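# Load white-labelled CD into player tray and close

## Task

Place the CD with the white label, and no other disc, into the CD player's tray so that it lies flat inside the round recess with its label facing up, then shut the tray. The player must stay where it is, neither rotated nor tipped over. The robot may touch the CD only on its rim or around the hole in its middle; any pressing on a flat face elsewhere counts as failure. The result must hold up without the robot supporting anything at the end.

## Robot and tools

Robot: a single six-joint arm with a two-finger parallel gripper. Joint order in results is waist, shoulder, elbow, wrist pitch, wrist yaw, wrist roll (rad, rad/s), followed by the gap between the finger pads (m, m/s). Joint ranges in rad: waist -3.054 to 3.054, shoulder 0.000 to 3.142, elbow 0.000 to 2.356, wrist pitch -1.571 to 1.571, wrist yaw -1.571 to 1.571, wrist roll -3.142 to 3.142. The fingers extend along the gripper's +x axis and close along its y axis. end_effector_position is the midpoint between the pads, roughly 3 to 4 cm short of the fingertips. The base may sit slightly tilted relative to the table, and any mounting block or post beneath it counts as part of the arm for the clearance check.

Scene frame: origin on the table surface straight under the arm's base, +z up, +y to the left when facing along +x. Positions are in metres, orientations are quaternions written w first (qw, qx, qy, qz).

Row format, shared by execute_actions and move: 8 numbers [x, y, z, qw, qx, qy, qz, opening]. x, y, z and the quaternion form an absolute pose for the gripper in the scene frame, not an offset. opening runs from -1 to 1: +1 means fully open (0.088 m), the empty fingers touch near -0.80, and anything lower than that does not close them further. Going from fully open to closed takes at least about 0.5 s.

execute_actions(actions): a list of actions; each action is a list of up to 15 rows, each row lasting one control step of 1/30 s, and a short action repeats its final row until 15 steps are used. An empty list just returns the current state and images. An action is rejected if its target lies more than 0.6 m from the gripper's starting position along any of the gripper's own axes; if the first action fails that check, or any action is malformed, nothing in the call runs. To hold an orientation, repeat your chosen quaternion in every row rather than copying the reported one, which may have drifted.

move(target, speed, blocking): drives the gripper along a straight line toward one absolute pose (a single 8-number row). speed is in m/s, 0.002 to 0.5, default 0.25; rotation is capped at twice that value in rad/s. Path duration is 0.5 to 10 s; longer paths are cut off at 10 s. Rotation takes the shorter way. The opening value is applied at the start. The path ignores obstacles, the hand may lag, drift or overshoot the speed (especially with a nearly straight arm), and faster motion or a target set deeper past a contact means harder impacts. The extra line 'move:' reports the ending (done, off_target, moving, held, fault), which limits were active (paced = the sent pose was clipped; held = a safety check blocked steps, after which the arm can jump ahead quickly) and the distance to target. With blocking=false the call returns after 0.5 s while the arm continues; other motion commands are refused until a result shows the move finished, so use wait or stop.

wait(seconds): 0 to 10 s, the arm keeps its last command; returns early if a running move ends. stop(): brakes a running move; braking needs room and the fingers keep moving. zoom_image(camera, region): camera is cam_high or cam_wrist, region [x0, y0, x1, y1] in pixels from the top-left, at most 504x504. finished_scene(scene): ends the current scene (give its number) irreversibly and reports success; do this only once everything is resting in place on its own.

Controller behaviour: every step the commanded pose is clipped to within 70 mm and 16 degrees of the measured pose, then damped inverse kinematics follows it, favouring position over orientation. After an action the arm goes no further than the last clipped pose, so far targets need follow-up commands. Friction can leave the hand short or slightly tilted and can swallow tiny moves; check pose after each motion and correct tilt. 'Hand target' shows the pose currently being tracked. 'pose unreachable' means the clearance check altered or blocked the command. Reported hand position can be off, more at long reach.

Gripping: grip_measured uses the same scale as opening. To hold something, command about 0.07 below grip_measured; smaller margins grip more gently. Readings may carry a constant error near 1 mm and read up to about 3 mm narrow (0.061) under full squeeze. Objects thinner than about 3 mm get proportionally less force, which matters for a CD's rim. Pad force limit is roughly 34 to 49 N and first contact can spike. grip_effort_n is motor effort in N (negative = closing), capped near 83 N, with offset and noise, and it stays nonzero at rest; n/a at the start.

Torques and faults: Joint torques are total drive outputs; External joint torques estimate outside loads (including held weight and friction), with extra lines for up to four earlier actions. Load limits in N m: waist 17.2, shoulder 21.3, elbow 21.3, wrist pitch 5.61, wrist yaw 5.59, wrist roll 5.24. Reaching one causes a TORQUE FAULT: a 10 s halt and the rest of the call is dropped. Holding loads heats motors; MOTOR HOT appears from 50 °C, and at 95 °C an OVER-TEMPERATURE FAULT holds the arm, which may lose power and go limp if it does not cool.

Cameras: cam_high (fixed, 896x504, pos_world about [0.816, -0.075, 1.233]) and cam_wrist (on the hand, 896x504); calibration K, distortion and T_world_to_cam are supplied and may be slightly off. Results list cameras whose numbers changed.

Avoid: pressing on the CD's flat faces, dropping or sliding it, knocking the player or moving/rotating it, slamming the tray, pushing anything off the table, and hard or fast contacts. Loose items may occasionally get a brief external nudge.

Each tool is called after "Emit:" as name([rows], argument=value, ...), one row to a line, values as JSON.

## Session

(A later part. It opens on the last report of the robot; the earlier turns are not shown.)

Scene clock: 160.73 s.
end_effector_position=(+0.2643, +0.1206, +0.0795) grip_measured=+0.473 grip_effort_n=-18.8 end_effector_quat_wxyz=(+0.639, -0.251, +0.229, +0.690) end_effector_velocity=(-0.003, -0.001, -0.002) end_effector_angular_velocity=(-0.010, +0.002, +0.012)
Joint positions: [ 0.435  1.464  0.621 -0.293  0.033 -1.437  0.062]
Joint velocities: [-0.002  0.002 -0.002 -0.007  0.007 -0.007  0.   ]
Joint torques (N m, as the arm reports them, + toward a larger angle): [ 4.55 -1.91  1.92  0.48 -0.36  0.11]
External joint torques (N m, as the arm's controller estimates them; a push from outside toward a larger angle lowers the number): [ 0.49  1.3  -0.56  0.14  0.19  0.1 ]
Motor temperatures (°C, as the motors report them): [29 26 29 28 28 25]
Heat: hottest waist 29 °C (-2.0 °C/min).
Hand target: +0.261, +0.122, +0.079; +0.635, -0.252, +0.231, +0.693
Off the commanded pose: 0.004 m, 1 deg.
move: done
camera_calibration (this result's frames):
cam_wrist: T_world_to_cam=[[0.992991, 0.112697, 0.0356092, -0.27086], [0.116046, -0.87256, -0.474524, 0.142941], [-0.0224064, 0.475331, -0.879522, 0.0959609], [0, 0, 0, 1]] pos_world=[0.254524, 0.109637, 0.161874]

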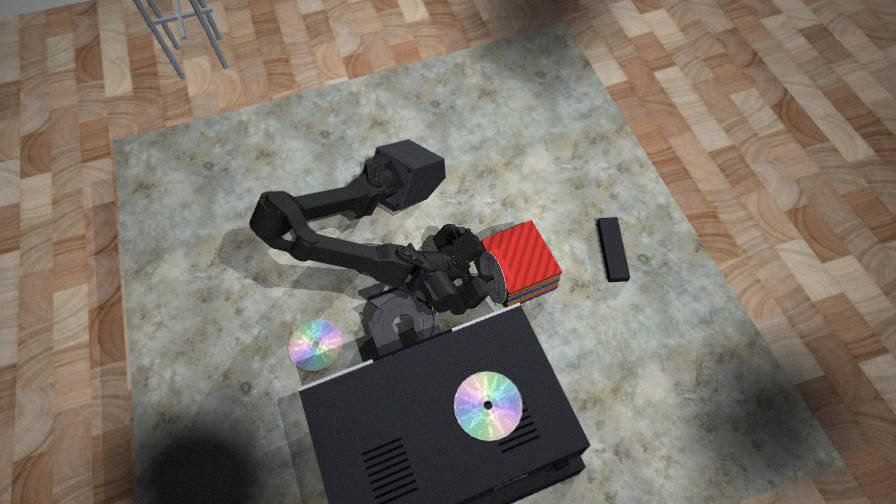

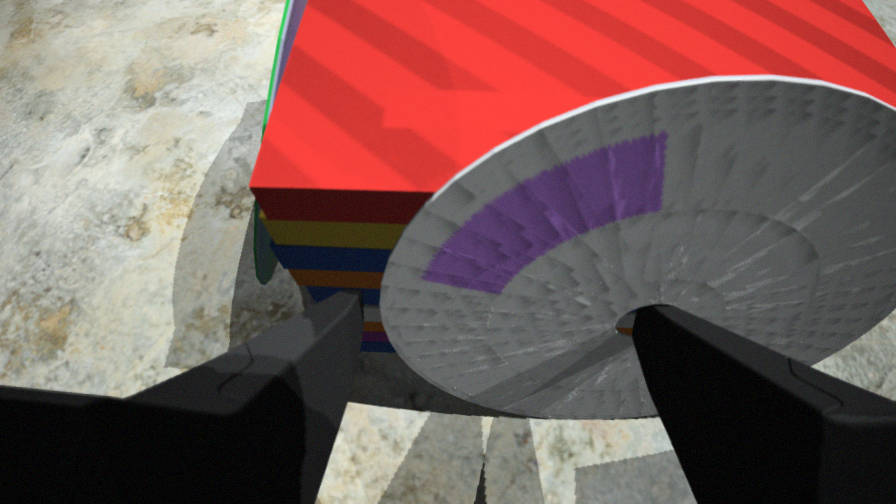

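Emit:
execute_actions([
  [[0.2612,0.1230,0.0781,0.635,-0.252,0.231,0.693,0.47],[0.2612,0.1230,0.0781,0.635,-0.252,0.231,0.693,0.47],[0.2612,0.1230,0.0781,0.635,-0.252,0.231,0.693,0.47],[0.2615,0.1238,0.0777,0.635,-0.252,0.231,0.693,0.47]],
  [[0.2615,0.1238,0.0777,0.635,-0.252,0.231,0.693,0.44],[0.2615,0.1238,0.0777,0.635,-0.252,0.231,0.693,0.42],[0.2615,0.1238,0.0777,0.635,-0.252,0.231,0.693,0.40],[0.2615,0.1238,0.0777,0.635,-0.252,0.231,0.693,0.38],[0.2615,0.1238,0.0777,0.635,-0.252,0.231,0.693,0.36],[0.2615,0.1238,0.0777,0.635,-0.252,0.231,0.693,0.35],[0.2615,0.1238,0.0777,0.635,-0.252,0.231,0.693,0.34],[0.2615,0.1238,0.0777,0.635,-0.252,0.231,0.693,0.33],[0.2615,0.1238,0.0777,0.635,-0.252,0.231,0.693,0.32],[0.2615,0.1238,0.0777,0.635,-0.252,0.231,0.693,0.31],[0.2615,0.1238,0.0777,0.635,-0.252,0.231,0.693,0.30],[0.2615,0.1238,0.0777,0.635,-0.252,0.231,0.693,0.29],[0.2615,0.1238,0.0777,0.635,-0.252,0.231,0.693,0.28]],
])

Emit:
wait(seconds=0.3)

Emit:
zoom_image(camera="cam_wrist", region=[320, 220, 740, 400])

Scene clock: 173.73 s.
end_effector_position=(+0.2643, +0.1225, +0.0788) grip_measured=+0.299 grip_effort_n=-33.3 end_effector_quat_wxyz=(+0.638, -0.251, +0.229, +0.691) end_effector_velocity=(-0.004, -0.000, -0.000) end_effector_angular_velocity=(+0.004, +0.004, +0.014)
Joint positions: [ 0.437  1.473  0.621 -0.285  0.034 -1.436  0.054]
Joint velocities: [-0.002 -0.002 -0.007 -0.007 -0.007 -0.007 -0.007]
Joint torques (N m, as the arm reports them, + toward a larger angle): [ 4.39 -1.92  2.21  0.45 -0.4   0.1 ]
External joint torques (N m, as the arm's controller estimates them; a push from outside toward a larger angle lowers the number): [ 0.28  1.27 -0.19  0.13  0.16  0.1 ]
External joint torques at the end of the 1st action: [ 0.4   1.51 -0.22  0.18  0.16  0.11]
Motor temperatures (°C, as the motors report them): [30 26 28 28 28 25]
Heat: hottest waist 30 °C (+0.0 °C/min).
Hand target: +0.262, +0.124, +0.078; +0.635, -0.252, +0.231, +0.693
Off the commanded pose: 0.003 m, 1 deg.
camera_calibration (this result's frames):
cam_wrist: T_world_to_cam=[[0.992835, 0.113815, 0.0363968, -0.271175], [0.117391, -0.872146, -0.474954, 0.143898], [-0.0223136, 0.475824, -0.879258, 0.0943912], [0, 0, 0, 1]] pos_world=[0.254445, 0.11145, 0.161209]

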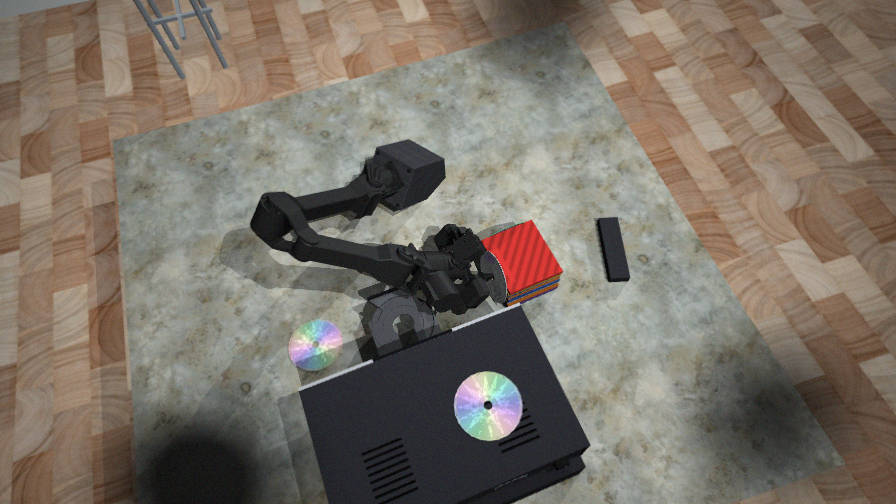

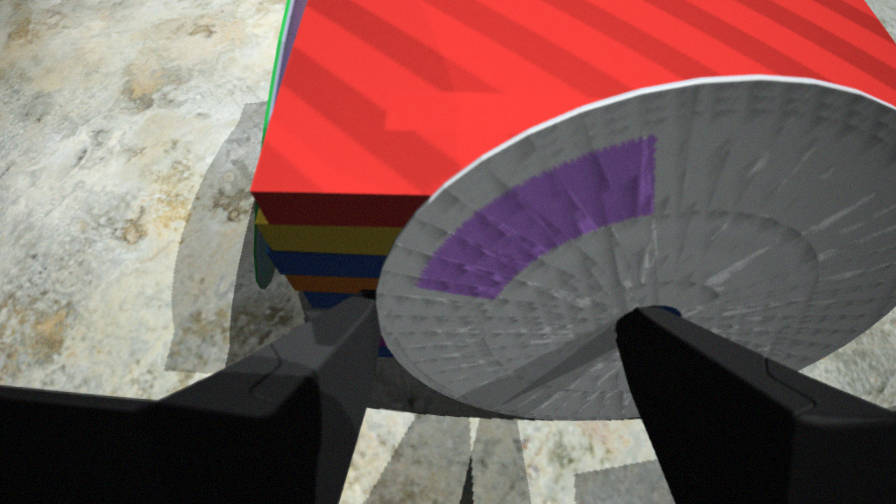

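Scene clock: 174.03 s.
end_effector_position=(+0.2643, +0.1225, +0.0788) grip_measured=+0.288 grip_effort_n=-37.9 end_effector_quat_wxyz=(+0.638, -0.251, +0.229, +0.690) end_effector_velocity=(+0.000, +0.002, +0.002) end_effector_angular_velocity=(+0.022, -0.005, -0.000)
Joint positions: [ 0.437  1.473  0.621 -0.285  0.034 -1.436  0.053]
Joint velocities: [-0.002 -0.002 -0.002  0.007 -0.022 -0.007 -0.   ]
Joint torques (N m, as the arm reports them, + toward a larger angle): [ 4.38 -1.79  2.28  0.44 -0.39  0.11]
External joint torques (N m, as the arm's controller estimates them; a push from outside toward a larger angle lowers the number): [ 0.25  1.46 -0.24  0.08  0.17  0.1 ]
Motor temperatures (°C, as the motors report them): [30 26 28 28 28 25]
Heat: hottest waist 30 °C (+0.0 °C/min).
Hand target: +0.262, +0.124, +0.078; +0.635, -0.252, +0.231, +0.693
Off the commanded pose: 0.003 m, 1 deg.
wait: 0.30 s; at rest by 0.20 s
camera_calibration (this result's frames):
cam_wrist: T_world_to_cam=[[0.992873, 0.113574, 0.0361038, -0.271132], [0.117039, -0.872185, -0.474969, 0.143997], [-0.0224547, 0.47581, -0.879262, 0.0944306], [0, 0, 0, 1]] pos_world=[0.254467, 0.111454, 0.161212]

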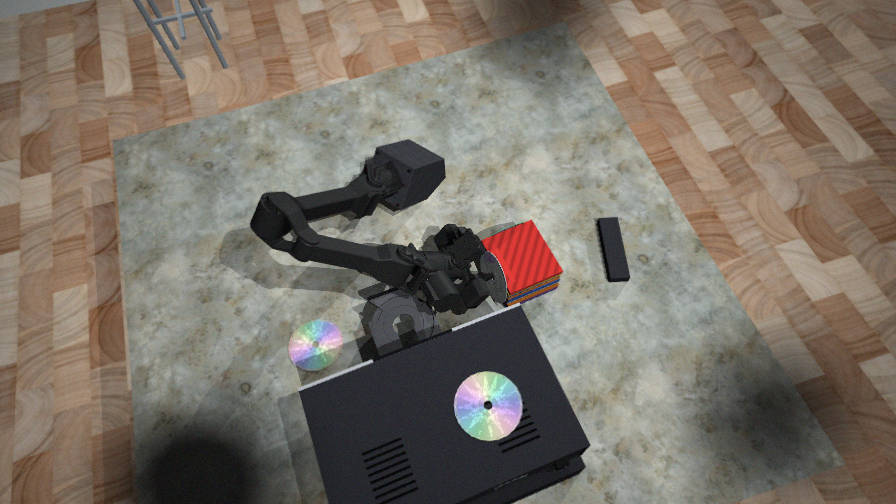

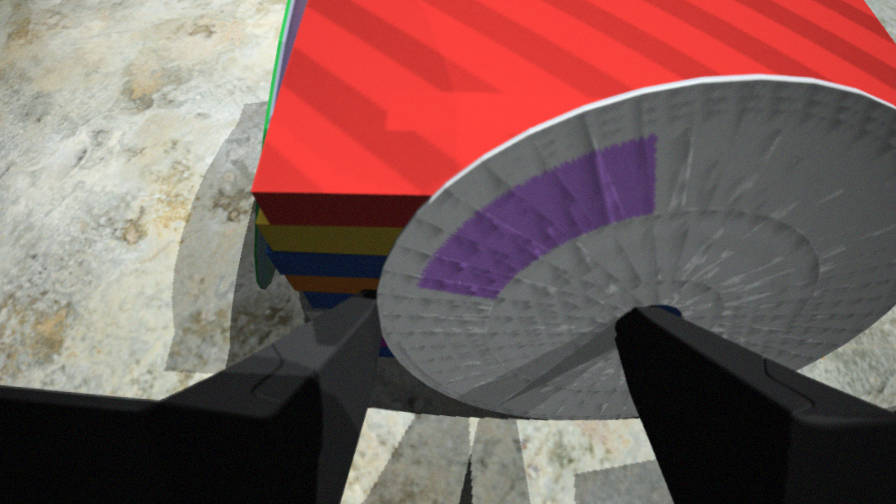

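Region (320, 220, 740, 400) of cam_wrist's 896x504 image, scaled by 1.200, with more detail than that image has; it fills the top 216 rows of this view, and the rest is white.

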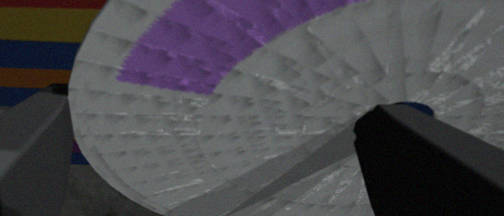

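Emit:
move(target=[0.2615,0.112,0.10,0.635,-0.252,0.231,0.693,0.26], speed=0.04)

Emit:
move(target=[0.27,0.09,0.21,0.635,-0.252,0.231,0.693,0.26], speed=0.15)

Scene clock: 219.00 s.
end_effector_position=(+0.2577, +0.1129, +0.0973) grip_measured=+0.263 grip_effort_n=-19.3 end_effector_quat_wxyz=(+0.631, -0.250, +0.233, +0.697) end_effector_velocity=(-0.005, -0.001, +0.001) end_effector_angular_velocity=(+0.005, +0.004, +0.021)
Joint positions: [ 0.483  1.393  0.631 -0.397  0.053 -1.393  0.052]
Joint velocities: [ 0.002 -0.007 -0.002 -0.022 -0.007 -0.007 -0.   ]
Joint torques (N m, as the arm reports them, + toward a larger angle): [ 4.28 -2.88  4.33  0.24 -0.39  0.12]
External joint torques (N m, as the arm's controller estimates them; a push from outside toward a larger angle lowers the number): [ 0.42  0.09  1.46 -0.15  0.16  0.12]
Motor temperatures (°C, as the motors report them): [31 26 28 27 27 25]
Heat: hottest waist 31 °C (+2.0 °C/min).
Hand target: +0.262, +0.112, +0.100; +0.635, -0.252, +0.231, +0.693
Off the commanded pose: 0.005 m, 1 deg.
move: done
camera_calibration (this result's frames):
cam_wrist: T_world_to_cam=[[0.991284, 0.129636, 0.0234832, -0.264377], [0.12529, -0.872493, -0.472291, 0.142826], [-0.0407371, 0.471117, -0.88113, 0.120498], [0, 0, 0, 1]] pos_world=[0.249086, 0.102118, 0.179838]

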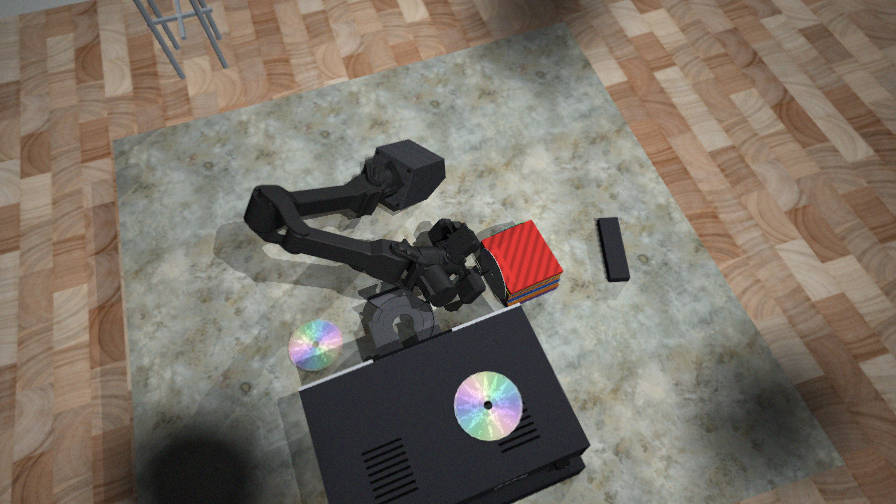

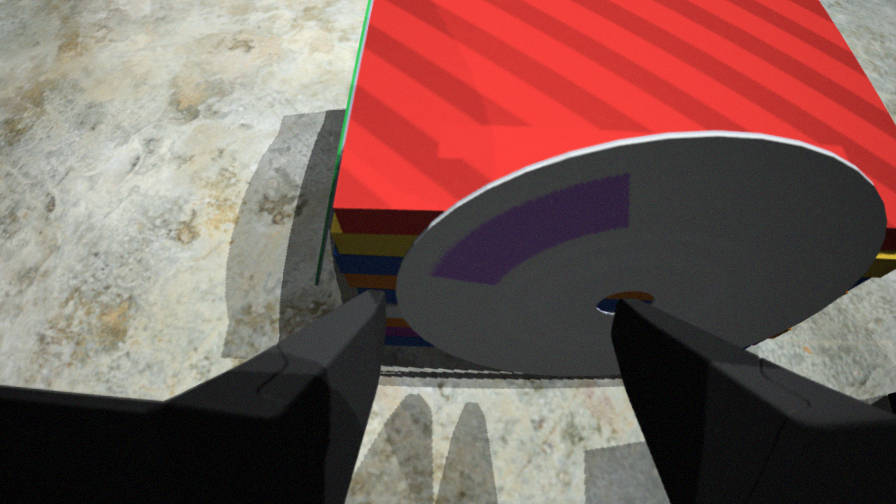

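Scene clock: 220.17 s.
end_effector_position=(+0.2670, +0.0906, +0.2068) grip_measured=+0.263 grip_effort_n=-19.3 end_effector_quat_wxyz=(+0.632, -0.251, +0.232, +0.695) end_effector_velocity=(-0.002, -0.001, +0.003) end_effector_angular_velocity=(+0.003, +0.008, +0.012)
Joint positions: [ 0.825  1.258  0.892 -0.827  0.188 -1.077  0.052]
Joint velocities: [ 0.007  0.002  0.012 -0.022 -0.007  0.007 -0.   ]
Joint torques (N m, as the arm reports them, + toward a larger angle): [ 3.75 -1.    6.05  0.63 -0.35  0.09]
External joint torques (N m, as the arm's controller estimates them; a push from outside toward a larger angle lowers the number): [ 0.16  0.58  2.04 -0.14  0.16  0.08]
Motor temperatures (°C, as the motors report them): [31 26 28 28 27 25]
Heat: hottest waist 31 °C (+2.0 °C/min).
Hand target: +0.270, +0.090, +0.210; +0.636, -0.252, +0.230, +0.692
Off the commanded pose: 0.004 m, 0 deg.
move: done
camera_calibration (this result's frames):
cam_wrist: T_world_to_cam=[[0.991466, 0.127552, 0.0269556, -0.27383], [0.125124, -0.872957, -0.471477, 0.173885], [-0.0366068, 0.470826, -0.881466, 0.226889], [0, 0, 0, 1]] pos_world=[0.258041, 0.0798965, 0.289359]

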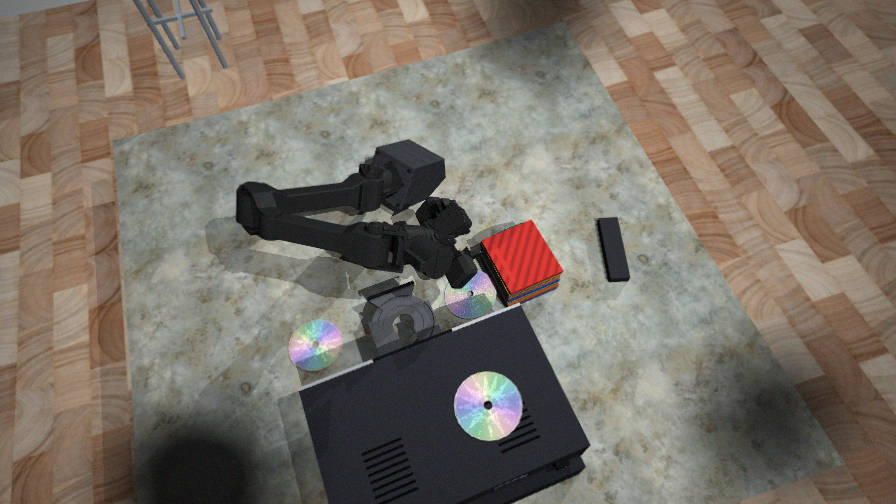

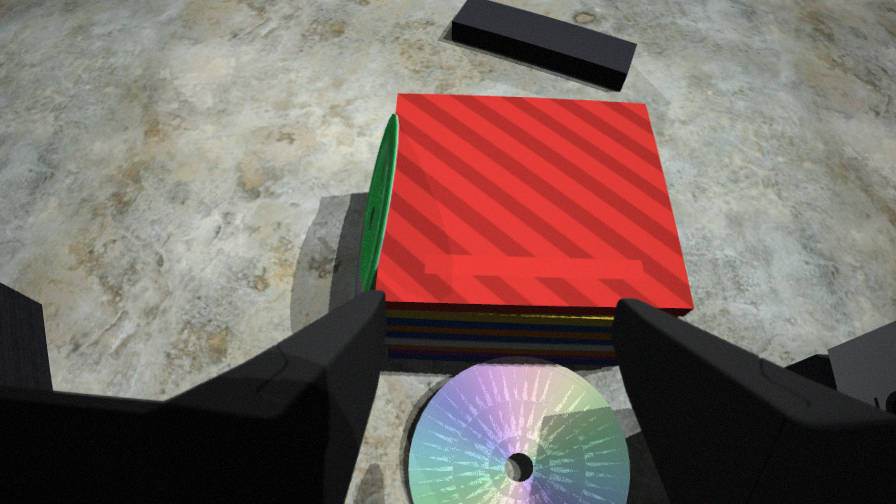

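Emit:
move(target=[0.276,0.078,0.15,0.327,-0.627,0.327,0.627,0.47], speed=0.3)

Emit:
move(target=[0.276,0.083,0.065,0.327,-0.627,0.327,0.627,0.47], speed=0.1)

Scene clock: 239.40 s.
end_effector_position=(+0.2748, +0.0766, +0.1489) grip_measured=+0.467 grip_effort_n=17.0 end_effector_quat_wxyz=(-0.327, +0.626, -0.326, -0.629) end_effector_velocity=(+0.001, -0.003, -0.000) end_effector_angular_velocity=(-0.024, -0.014, +0.015)
Joint positions: [ 0.951  1.79   1.112 -1.277  0.86  -1.061  0.062]
Joint velocities: [ 0.002  0.007  0.002 -0.022  0.022  0.007  0.   ]
Joint torques (N m, as the arm reports them, + toward a larger angle): [ 5.72 -1.47  5.42 -0.09  0.07  0.13]
External joint torques (N m, as the arm's controller estimates them; a push from outside toward a larger angle lowers the number): [ 0.47  1.3   1.83 -0.28  0.12  0.13]
Motor temperatures (°C, as the motors report them): [31 26 30 28 27 25]
Heat: hottest waist 31 °C (+1.0 °C/min).
Hand target: +0.277, +0.078, +0.151; -0.329, +0.629, -0.324, -0.626
Off the commanded pose: 0.002 m, 0 deg.
move: done
camera_calibration (this result's frames):
cam_wrist: T_world_to_cam=[[0.79135, 0.611335, -0.0058498, -0.255412], [0.570109, -0.734462, 0.368159, -0.124604], [0.220772, -0.294678, -0.929744, 0.177823], [0, 0, 0, 1]] pos_world=[0.233899, 0.117026, 0.20971]

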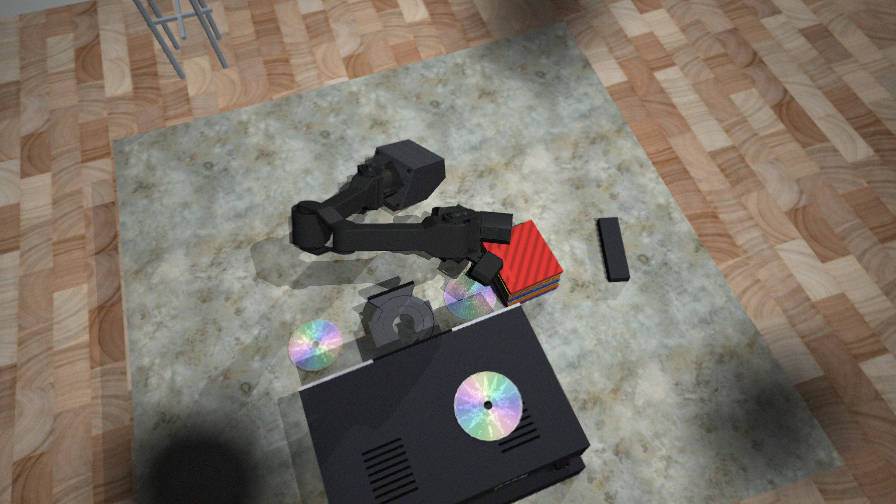

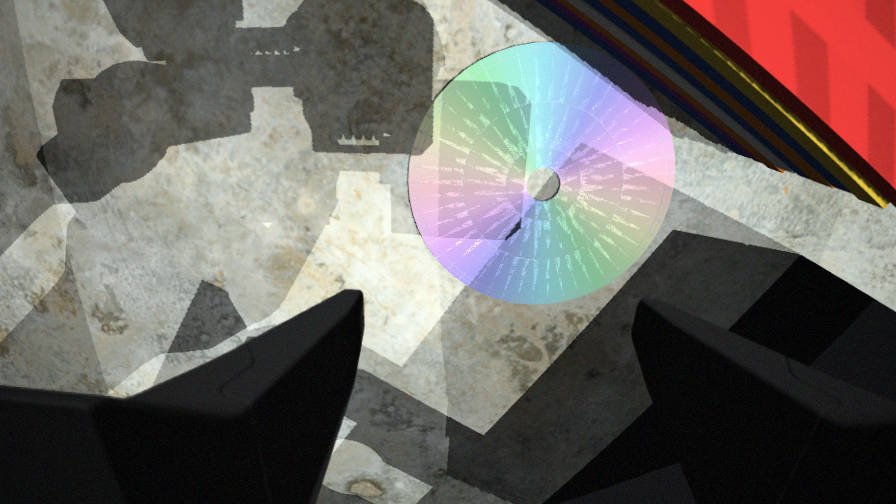

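Scene clock: 240.63 s.
end_effector_position=(+0.2783, +0.0836, +0.0675) grip_measured=+0.467 grip_effort_n=17.0 end_effector_quat_wxyz=(-0.332, +0.624, -0.328, -0.626) end_effector_velocity=(+0.001, +0.001, -0.003) end_effector_angular_velocity=(+0.003, -0.012, -0.004)
Joint positions: [ 0.723  1.804  0.911 -0.781  0.916 -1.405  0.062]
Joint velocities: [-0.007 -0.002 -0.012  0.037  0.007 -0.022 -0.   ]
Joint torques (N m, as the arm reports them, + toward a larger angle): [ 4.99 -2.16  2.22  0.34  0.07 -0.11]
External joint torques (N m, as the arm's controller estimates them; a push from outside toward a larger angle lowers the number): [-0.34  1.32 -0.72  0.15  0.12 -0.11]
Motor temperatures (°C, as the motors report them): [31 26 30 28 27 25]
Heat: hottest waist 31 °C (+1.0 °C/min).
Hand target: +0.276, +0.083, +0.065; -0.326, +0.627, -0.328, -0.627
Off the commanded pose: 0.003 m, 1 deg.
move: done
camera_calibration (this result's frames):
cam_wrist: T_world_to_cam=[[0.798545, 0.601932, -0.00175766, -0.264478], [0.560345, -0.742302, 0.367424, -0.088037], [0.219859, -0.294389, -0.930052, 0.10368], [0, 0, 0, 1]] pos_world=[0.237734, 0.12437, 0.12831]

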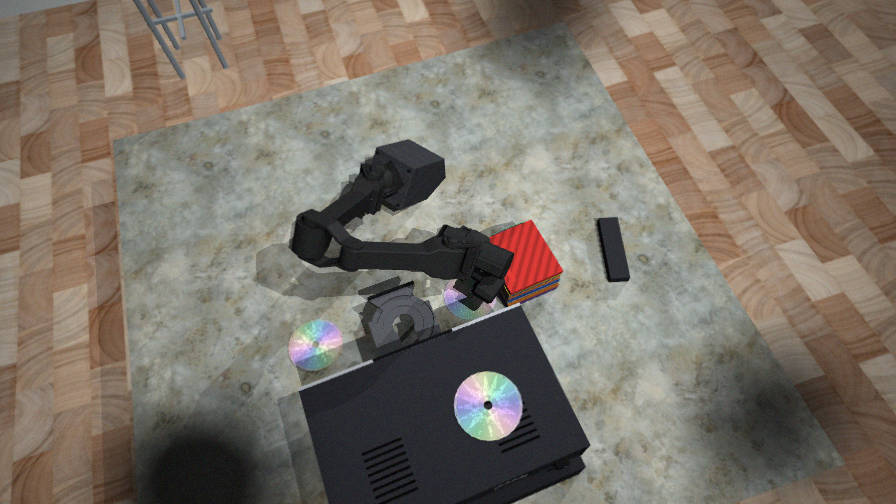

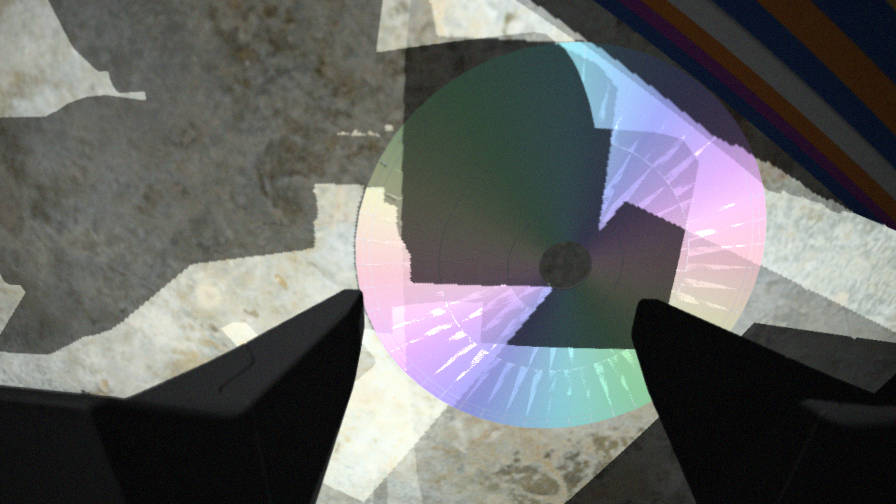

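Emit:
move(target=[0.267,0.0765,0.042,0.327,-0.627,0.327,0.627,0.47], speed=0.04)

Scene clock: 246.37 s.
end_effector_position=(+0.2675, +0.0786, +0.0423) grip_measured=+0.467 grip_effort_n=16.5 end_effector_quat_wxyz=(-0.327, +0.625, -0.327, -0.629) end_effector_velocity=(-0.002, +0.001, +0.000) end_effector_angular_velocity=(+0.021, +0.009, +0.025)
Joint positions: [ 0.656  1.794  0.811 -0.612  0.92  -1.519  0.062]
Joint velocities: [-0.002 -0.012 -0.007  0.007 -0.022 -0.037  0.   ]
Joint torques (N m, as the arm reports them, + toward a larger angle): [ 4.85 -3.43  1.85  0.34  0.04 -0.1 ]
External joint torques (N m, as the arm's controller estimates them; a push from outside toward a larger angle lowers the number): [-0.29  0.04 -0.72  0.18  0.1  -0.1 ]
Motor temperatures (°C, as the motors report them): [32 26 30 28 27 25]
Heat: hottest waist 32 °C (+2.0 °C/min).
Hand target: +0.267, +0.076, +0.042; -0.327, +0.627, -0.327, -0.627
Off the commanded pose: 0.002 m, 0 deg.
move: done
camera_calibration (this result's frames):
cam_wrist: T_world_to_cam=[[0.792617, 0.609679, -0.00707369, -0.251613], [0.569059, -0.735544, 0.367623, -0.0792693], [0.218929, -0.29541, -0.929948, 0.0814449], [0, 0, 0, 1]] pos_world=[0.226711, 0.119157, 0.103101]

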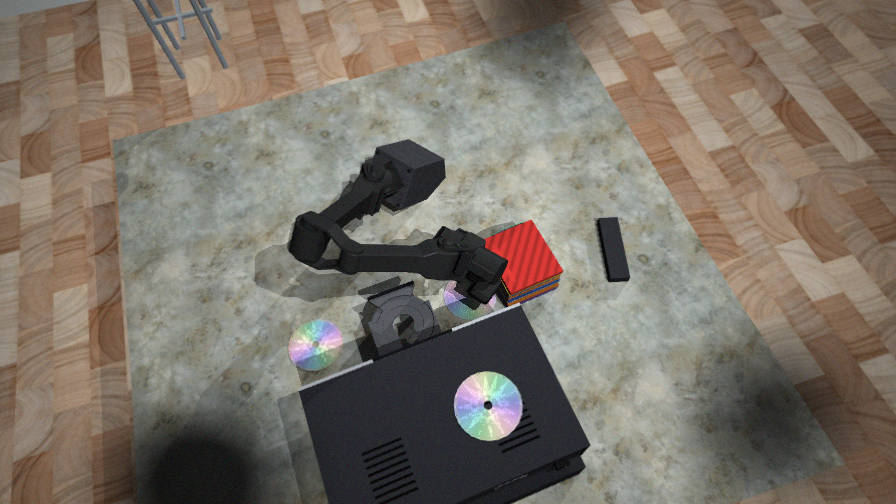

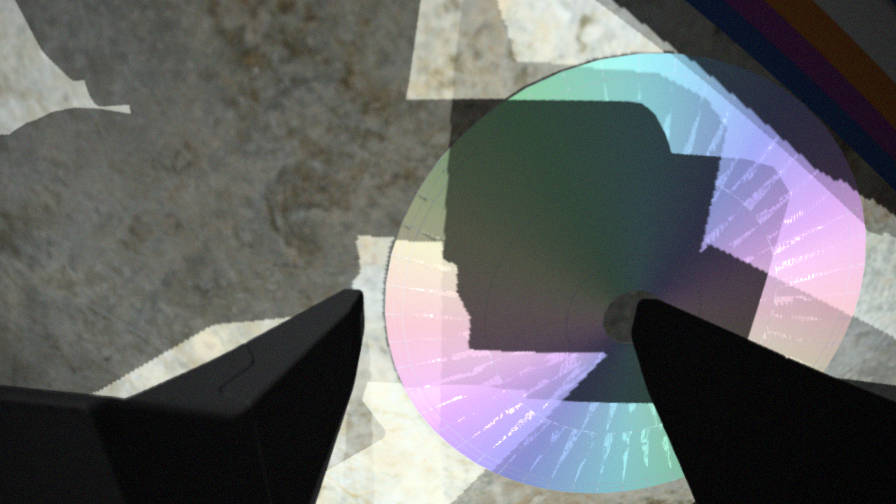

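Emit:
move(target=[0.2695,0.0745,0.0375,0.327,-0.627,0.327,0.627,0.47], speed=0.015)

Scene clock: 251.27 s.
end_effector_position=(+0.2699, +0.0767, +0.0378) grip_measured=+0.467 grip_effort_n=17.0 end_effector_quat_wxyz=(-0.327, +0.625, -0.326, -0.629) end_effector_velocity=(-0.003, +0.002, -0.001) end_effector_angular_velocity=(+0.018, +0.013, +0.019)
Joint positions: [ 0.635  1.791  0.805 -0.581  0.92  -1.555  0.062]
Joint velocities: [-0.002 -0.002 -0.007  0.007 -0.022 -0.022 -0.   ]
Joint torques (N m, as the arm reports them, + toward a larger angle): [ 5.1  -3.34  1.92  0.27  0.05 -0.06]
External joint torques (N m, as the arm's controller estimates them; a push from outside toward a larger angle lowers the number): [-0.05  0.15 -0.6   0.1   0.11 -0.06]
Motor temperatures (°C, as the motors report them): [32 26 30 28 27 25]
Heat: hottest waist 32 °C (+1.0 °C/min).
Hand target: +0.269, +0.075, +0.037; -0.327, +0.627, -0.327, -0.627
Off the commanded pose: 0.002 m, 0 deg.
move: done
camera_calibration (this result's frames):
cam_wrist: T_world_to_cam=[[0.792293, 0.610107, -0.00636046, -0.252359], [0.569291, -0.735458, 0.367437, -0.0804345], [0.219498, -0.294739, -0.930026, 0.0759491], [0, 0, 0, 1]] pos_world=[0.229062, 0.117195, 0.0985842]

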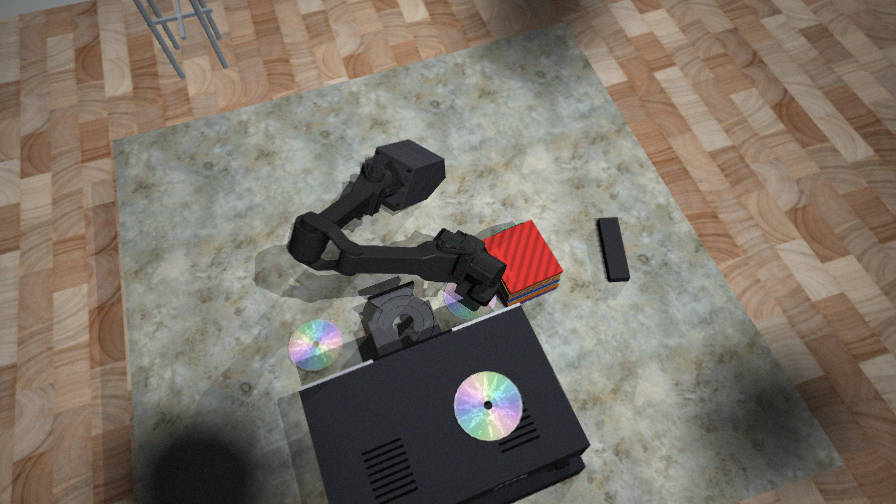

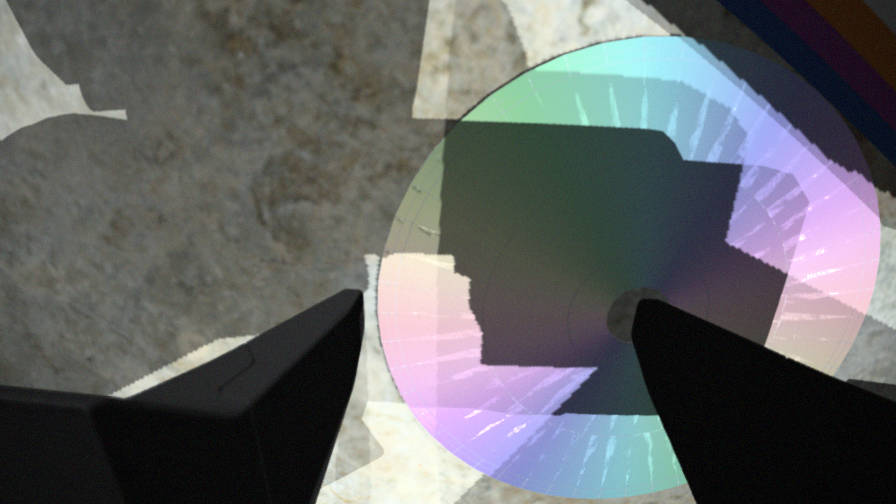

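Emit:
move(target=[0.2695,0.0735,0.032,0.327,-0.627,0.327,0.627,0.47], speed=0.01)

Scene clock: 256.27 s.
end_effector_position=(+0.2702, +0.0769, +0.0369) grip_measured=+0.467 grip_effort_n=14.2 end_effector_quat_wxyz=(-0.328, +0.629, -0.319, -0.628) end_effector_velocity=(-0.004, -0.001, -0.001) end_effector_angular_velocity=(+0.001, +0.012, +0.016)
Joint positions: [ 0.633  1.783  0.791 -0.551  0.92  -1.584  0.062]
Joint velocities: [-0.002 -0.002 -0.007 -0.007 -0.007 -0.007  0.   ]
Joint torques (N m, as the arm reports them, + toward a larger angle): [ 3.5  -2.49  2.08  1.06  0.03 -0.1 ]
External joint torques (N m, as the arm's controller estimates them; a push from outside toward a larger angle lowers the number): [-1.61  0.96 -0.41  0.89  0.09 -0.1 ]
Motor temperatures (°C, as the motors report them): [32 26 29 28 27 25]
Heat: hottest waist 32 °C (+1.0 °C/min).
Hand target: +0.269, +0.074, +0.032; -0.327, +0.627, -0.327, -0.627
Off the commanded pose: 0.006 m, 1 deg.
move: done
camera_calibration (this result's frames):
cam_wrist: T_world_to_cam=[[0.786799, 0.61718, 0.00609774, -0.252329], [0.572102, -0.732969, 0.368043, -0.081084], [0.231618, -0.286087, -0.929789, 0.0711721], [0, 0, 0, 1]] pos_world=[0.228436, 0.116662, 0.097556]

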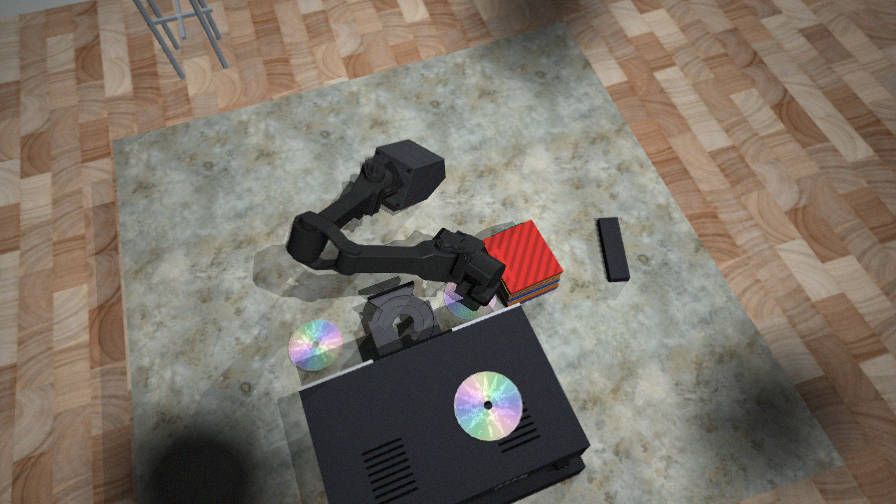

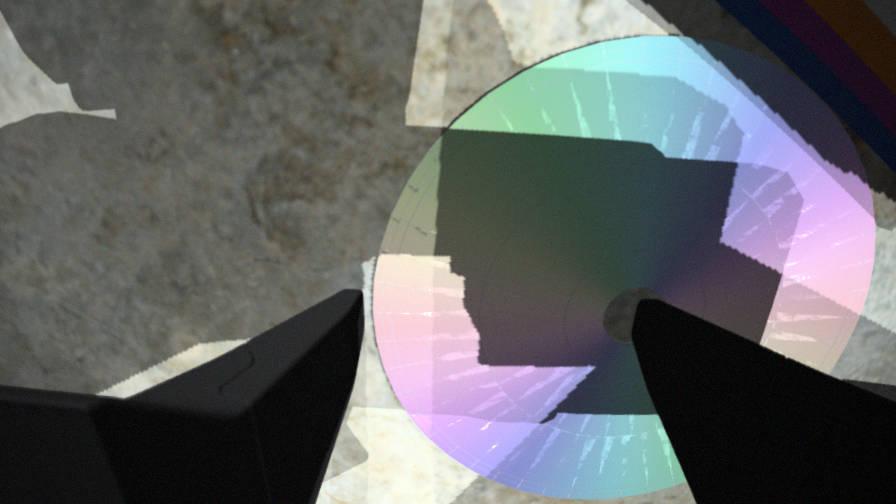

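Emit:
execute_actions([
  [[0.2695,0.0755,0.0345,0.327,-0.627,0.327,0.627,0.44]],
  [[0.2695,0.0755,0.0345,0.327,-0.627,0.327,0.627,0.39]],
  [[0.2695,0.0755,0.0345,0.327,-0.627,0.327,0.627,0.34]],
  [[0.2695,0.0755,0.0345,0.327,-0.627,0.327,0.627,0.29]],
])

Emit:
zoom_image(camera="cam_wrist", region=[320, 220, 740, 400])

Scene clock: 269.37 s.
end_effector_position=(+0.2695, +0.0763, +0.0369) grip_measured=+0.294 grip_effort_n=-23.0 end_effector_quat_wxyz=(-0.329, +0.628, -0.322, -0.627) end_effector_velocity=(-0.002, -0.001, -0.000) end_effector_angular_velocity=(+0.002, +0.009, +0.012)
Joint positions: [ 0.633  1.782  0.791 -0.557  0.921 -1.574  0.053]
Joint velocities: [-0.002 -0.002 -0.002 -0.007 -0.007 -0.007 -0.   ]
Joint torques (N m, as the arm reports them, + toward a larger angle): [ 4.41 -1.86  3.18  0.22  0.02  0.1 ]
External joint torques (N m, as the arm's controller estimates them; a push from outside toward a larger angle lowers the number): [-0.7   1.59  0.69  0.05  0.09  0.09]
External joint torques at the end of the 1st action: [-0.71  1.58  0.67 -0.05  0.09  0.13]
External joint torques at the end of the 2nd action: [-0.61  1.59  0.59  0.04  0.09  0.1 ]
External joint torques at the end of the 3rd action: [-0.76  1.57  0.83  0.03  0.08  0.1 ]
Motor temperatures (°C, as the motors report them): [31 26 29 28 27 25]
Heat: hottest waist 31 °C (+0.0 °C/min).
Hand target: +0.269, +0.075, +0.035; -0.327, +0.627, -0.327, -0.627
Off the commanded pose: 0.003 m, 1 deg.
camera_calibration (this result's frames):
cam_wrist: T_world_to_cam=[[0.79043, 0.612546, 0.00287809, -0.251871], [0.568596, -0.735448, 0.368532, -0.0800165], [0.227859, -0.289662, -0.929611, 0.0725283], [0, 0, 0, 1]] pos_world=[0.228057, 0.116443, 0.0976366]

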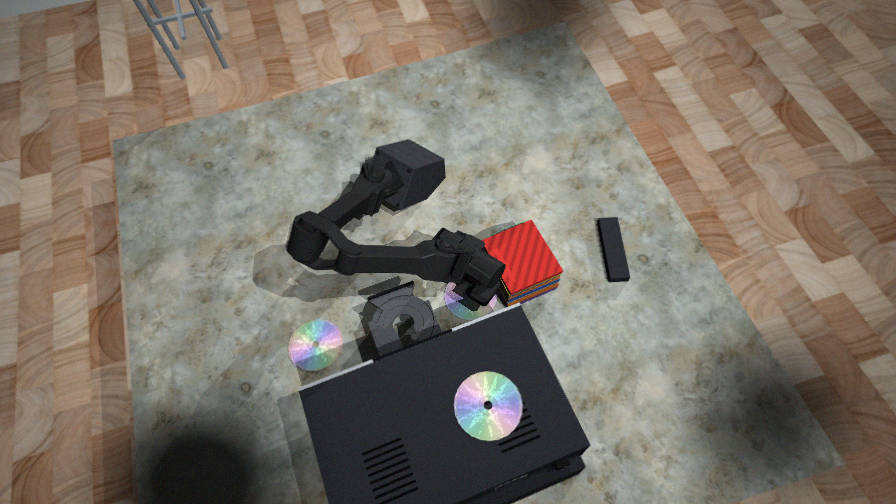

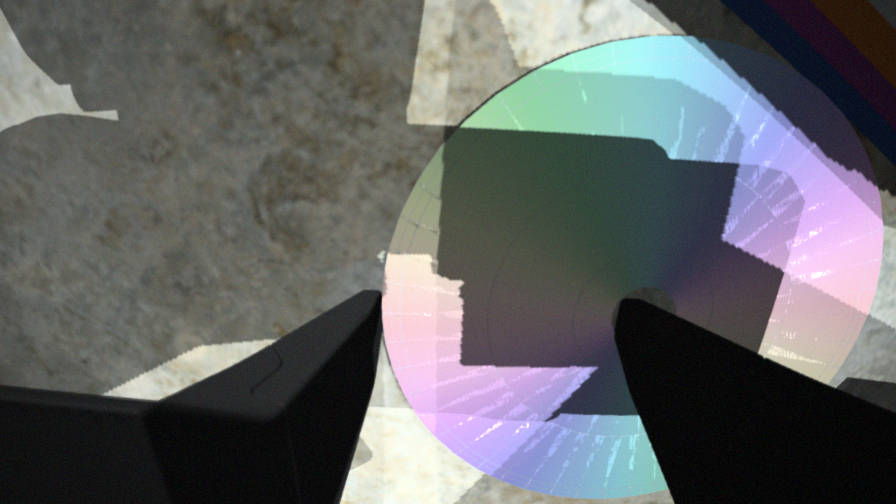

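Region (320, 220, 740, 400) of cam_wrist's 896x504 image, scaled by 1.200, with more detail than that image has; it fills the top 216 rows of this view, and the rest is white.

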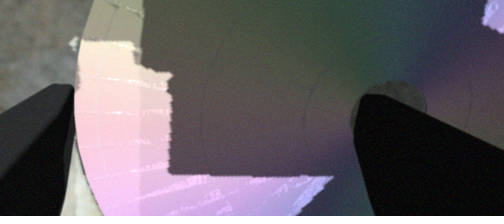

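Emit:
execute_actions([
  [[0.2695,0.0755,0.0345,0.327,-0.627,0.327,0.627,0.275]],
  [[0.2695,0.0755,0.0345,0.327,-0.627,0.327,0.627,0.26]],
])

Scene clock: 275.67 s.
end_effector_position=(+0.2695, +0.0763, +0.0369) grip_measured=+0.266 grip_effort_n=-30.0 end_effector_quat_wxyz=(-0.329, +0.628, -0.322, -0.627) end_effector_velocity=(-0.003, -0.001, -0.001) end_effector_angular_velocity=(-0.003, +0.016, +0.038)
Joint positions: [ 0.633  1.782  0.791 -0.557  0.921 -1.574  0.052]
Joint velocities: [-0.002  0.002  0.002 -0.022 -0.007 -0.022 -0.   ]
Joint torques (N m, as the arm reports them, + toward a larger angle): [ 4.4  -1.87  3.18  0.23  0.02  0.1 ]
External joint torques (N m, as the arm's controller estimates them; a push from outside toward a larger angle lowers the number): [-0.7   1.55  0.73  0.07  0.09  0.1 ]
External joint torques at the end of the 1st action: [-0.69  1.59  0.7   0.06  0.09  0.1 ]
Motor temperatures (°C, as the motors report them): [31 26 29 28 27 25]
Heat: hottest waist 31 °C (+0.0 °C/min).
Hand target: +0.270, +0.075, +0.035; -0.327, +0.627, -0.327, -0.627
Off the commanded pose: 0.003 m, 1 deg.
camera_calibration (this result's frames):
cam_wrist: T_world_to_cam=[[0.79043, 0.612546, 0.00287809, -0.251871], [0.568596, -0.735448, 0.368532, -0.0800165], [0.227859, -0.289662, -0.929611, 0.0725283], [0, 0, 0, 1]] pos_world=[0.228057, 0.116443, 0.0976366]

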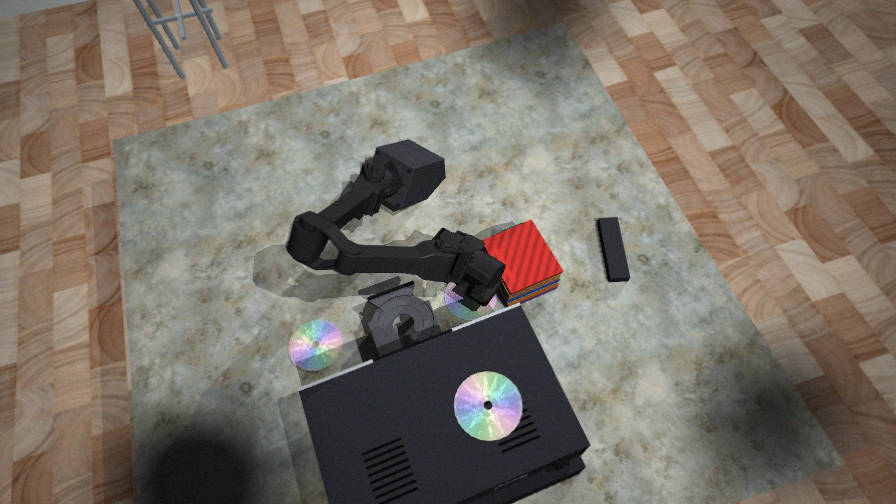

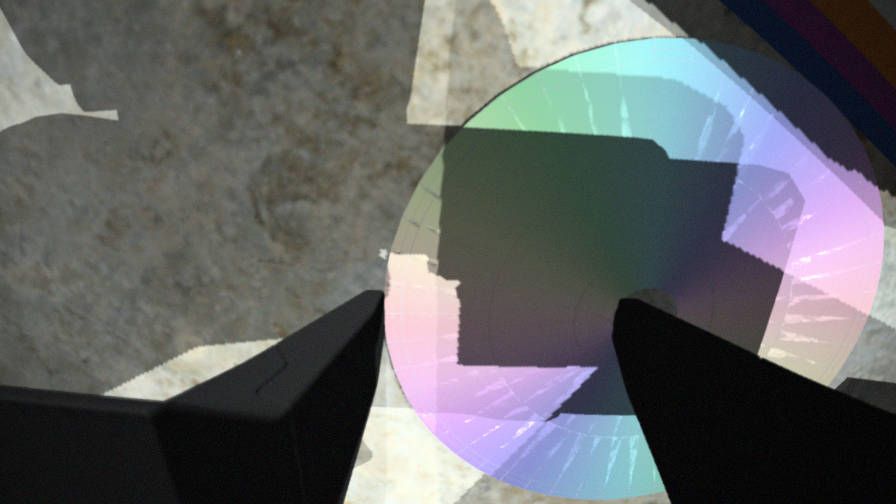

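Emit:
execute_actions([
  [[0.2695,0.0755,0.0345,0.327,-0.627,0.327,0.627,0.245]],
  [[0.2695,0.0755,0.0345,0.327,-0.627,0.327,0.627,0.225]],
])

Scene clock: 284.33 s.
end_effector_position=(+0.2694, +0.0764, +0.0370) grip_measured=+0.234 grip_effort_n=-48.6 end_effector_quat_wxyz=(-0.329, +0.628, -0.322, -0.627) end_effector_velocity=(-0.001, -0.001, +0.000) end_effector_angular_velocity=(+0.004, +0.007, +0.008)
Joint positions: [ 0.633  1.782  0.791 -0.557  0.921 -1.574  0.05 ]
Joint velocities: [-0.002 -0.007 -0.002 -0.007 -0.007 -0.007 -0.   ]
Joint torques (N m, as the arm reports them, + toward a larger angle): [ 4.4  -1.86  3.19  0.25  0.02  0.1 ]
External joint torques (N m, as the arm's controller estimates them; a push from outside toward a larger angle lowers the number): [-0.67  1.62  0.7   0.09  0.08  0.1 ]
External joint torques at the end of the 1st action: [-0.71  1.52  0.76  0.08  0.09  0.1 ]
Motor temperatures (°C, as the motors report them): [32 26 29 28 27 25]
Heat: hottest waist 32 °C (+1.0 °C/min).
Hand target: +0.270, +0.076, +0.035; -0.327, +0.627, -0.327, -0.627
Off the commanded pose: 0.003 m, 1 deg.
camera_calibration (this result's frames):
cam_wrist: T_world_to_cam=[[0.790102, 0.612968, 0.00295312, -0.251806], [0.568967, -0.735161, 0.368531, -0.0801101], [0.228069, -0.289497, -0.929611, 0.0725559], [0, 0, 0, 1]] pos_world=[0.227984, 0.11646, 0.0977154]

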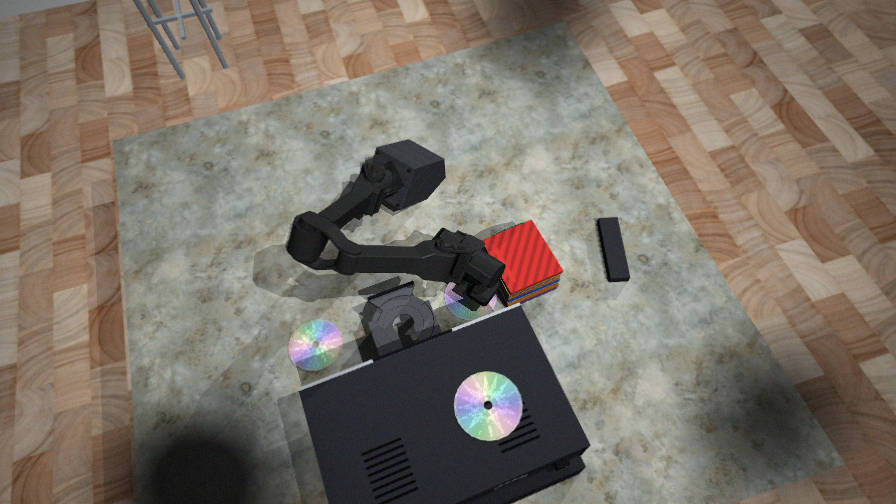

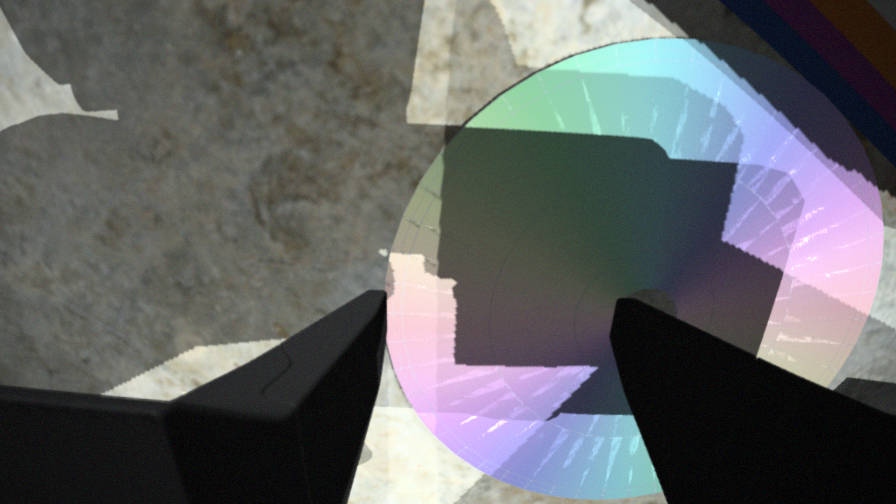

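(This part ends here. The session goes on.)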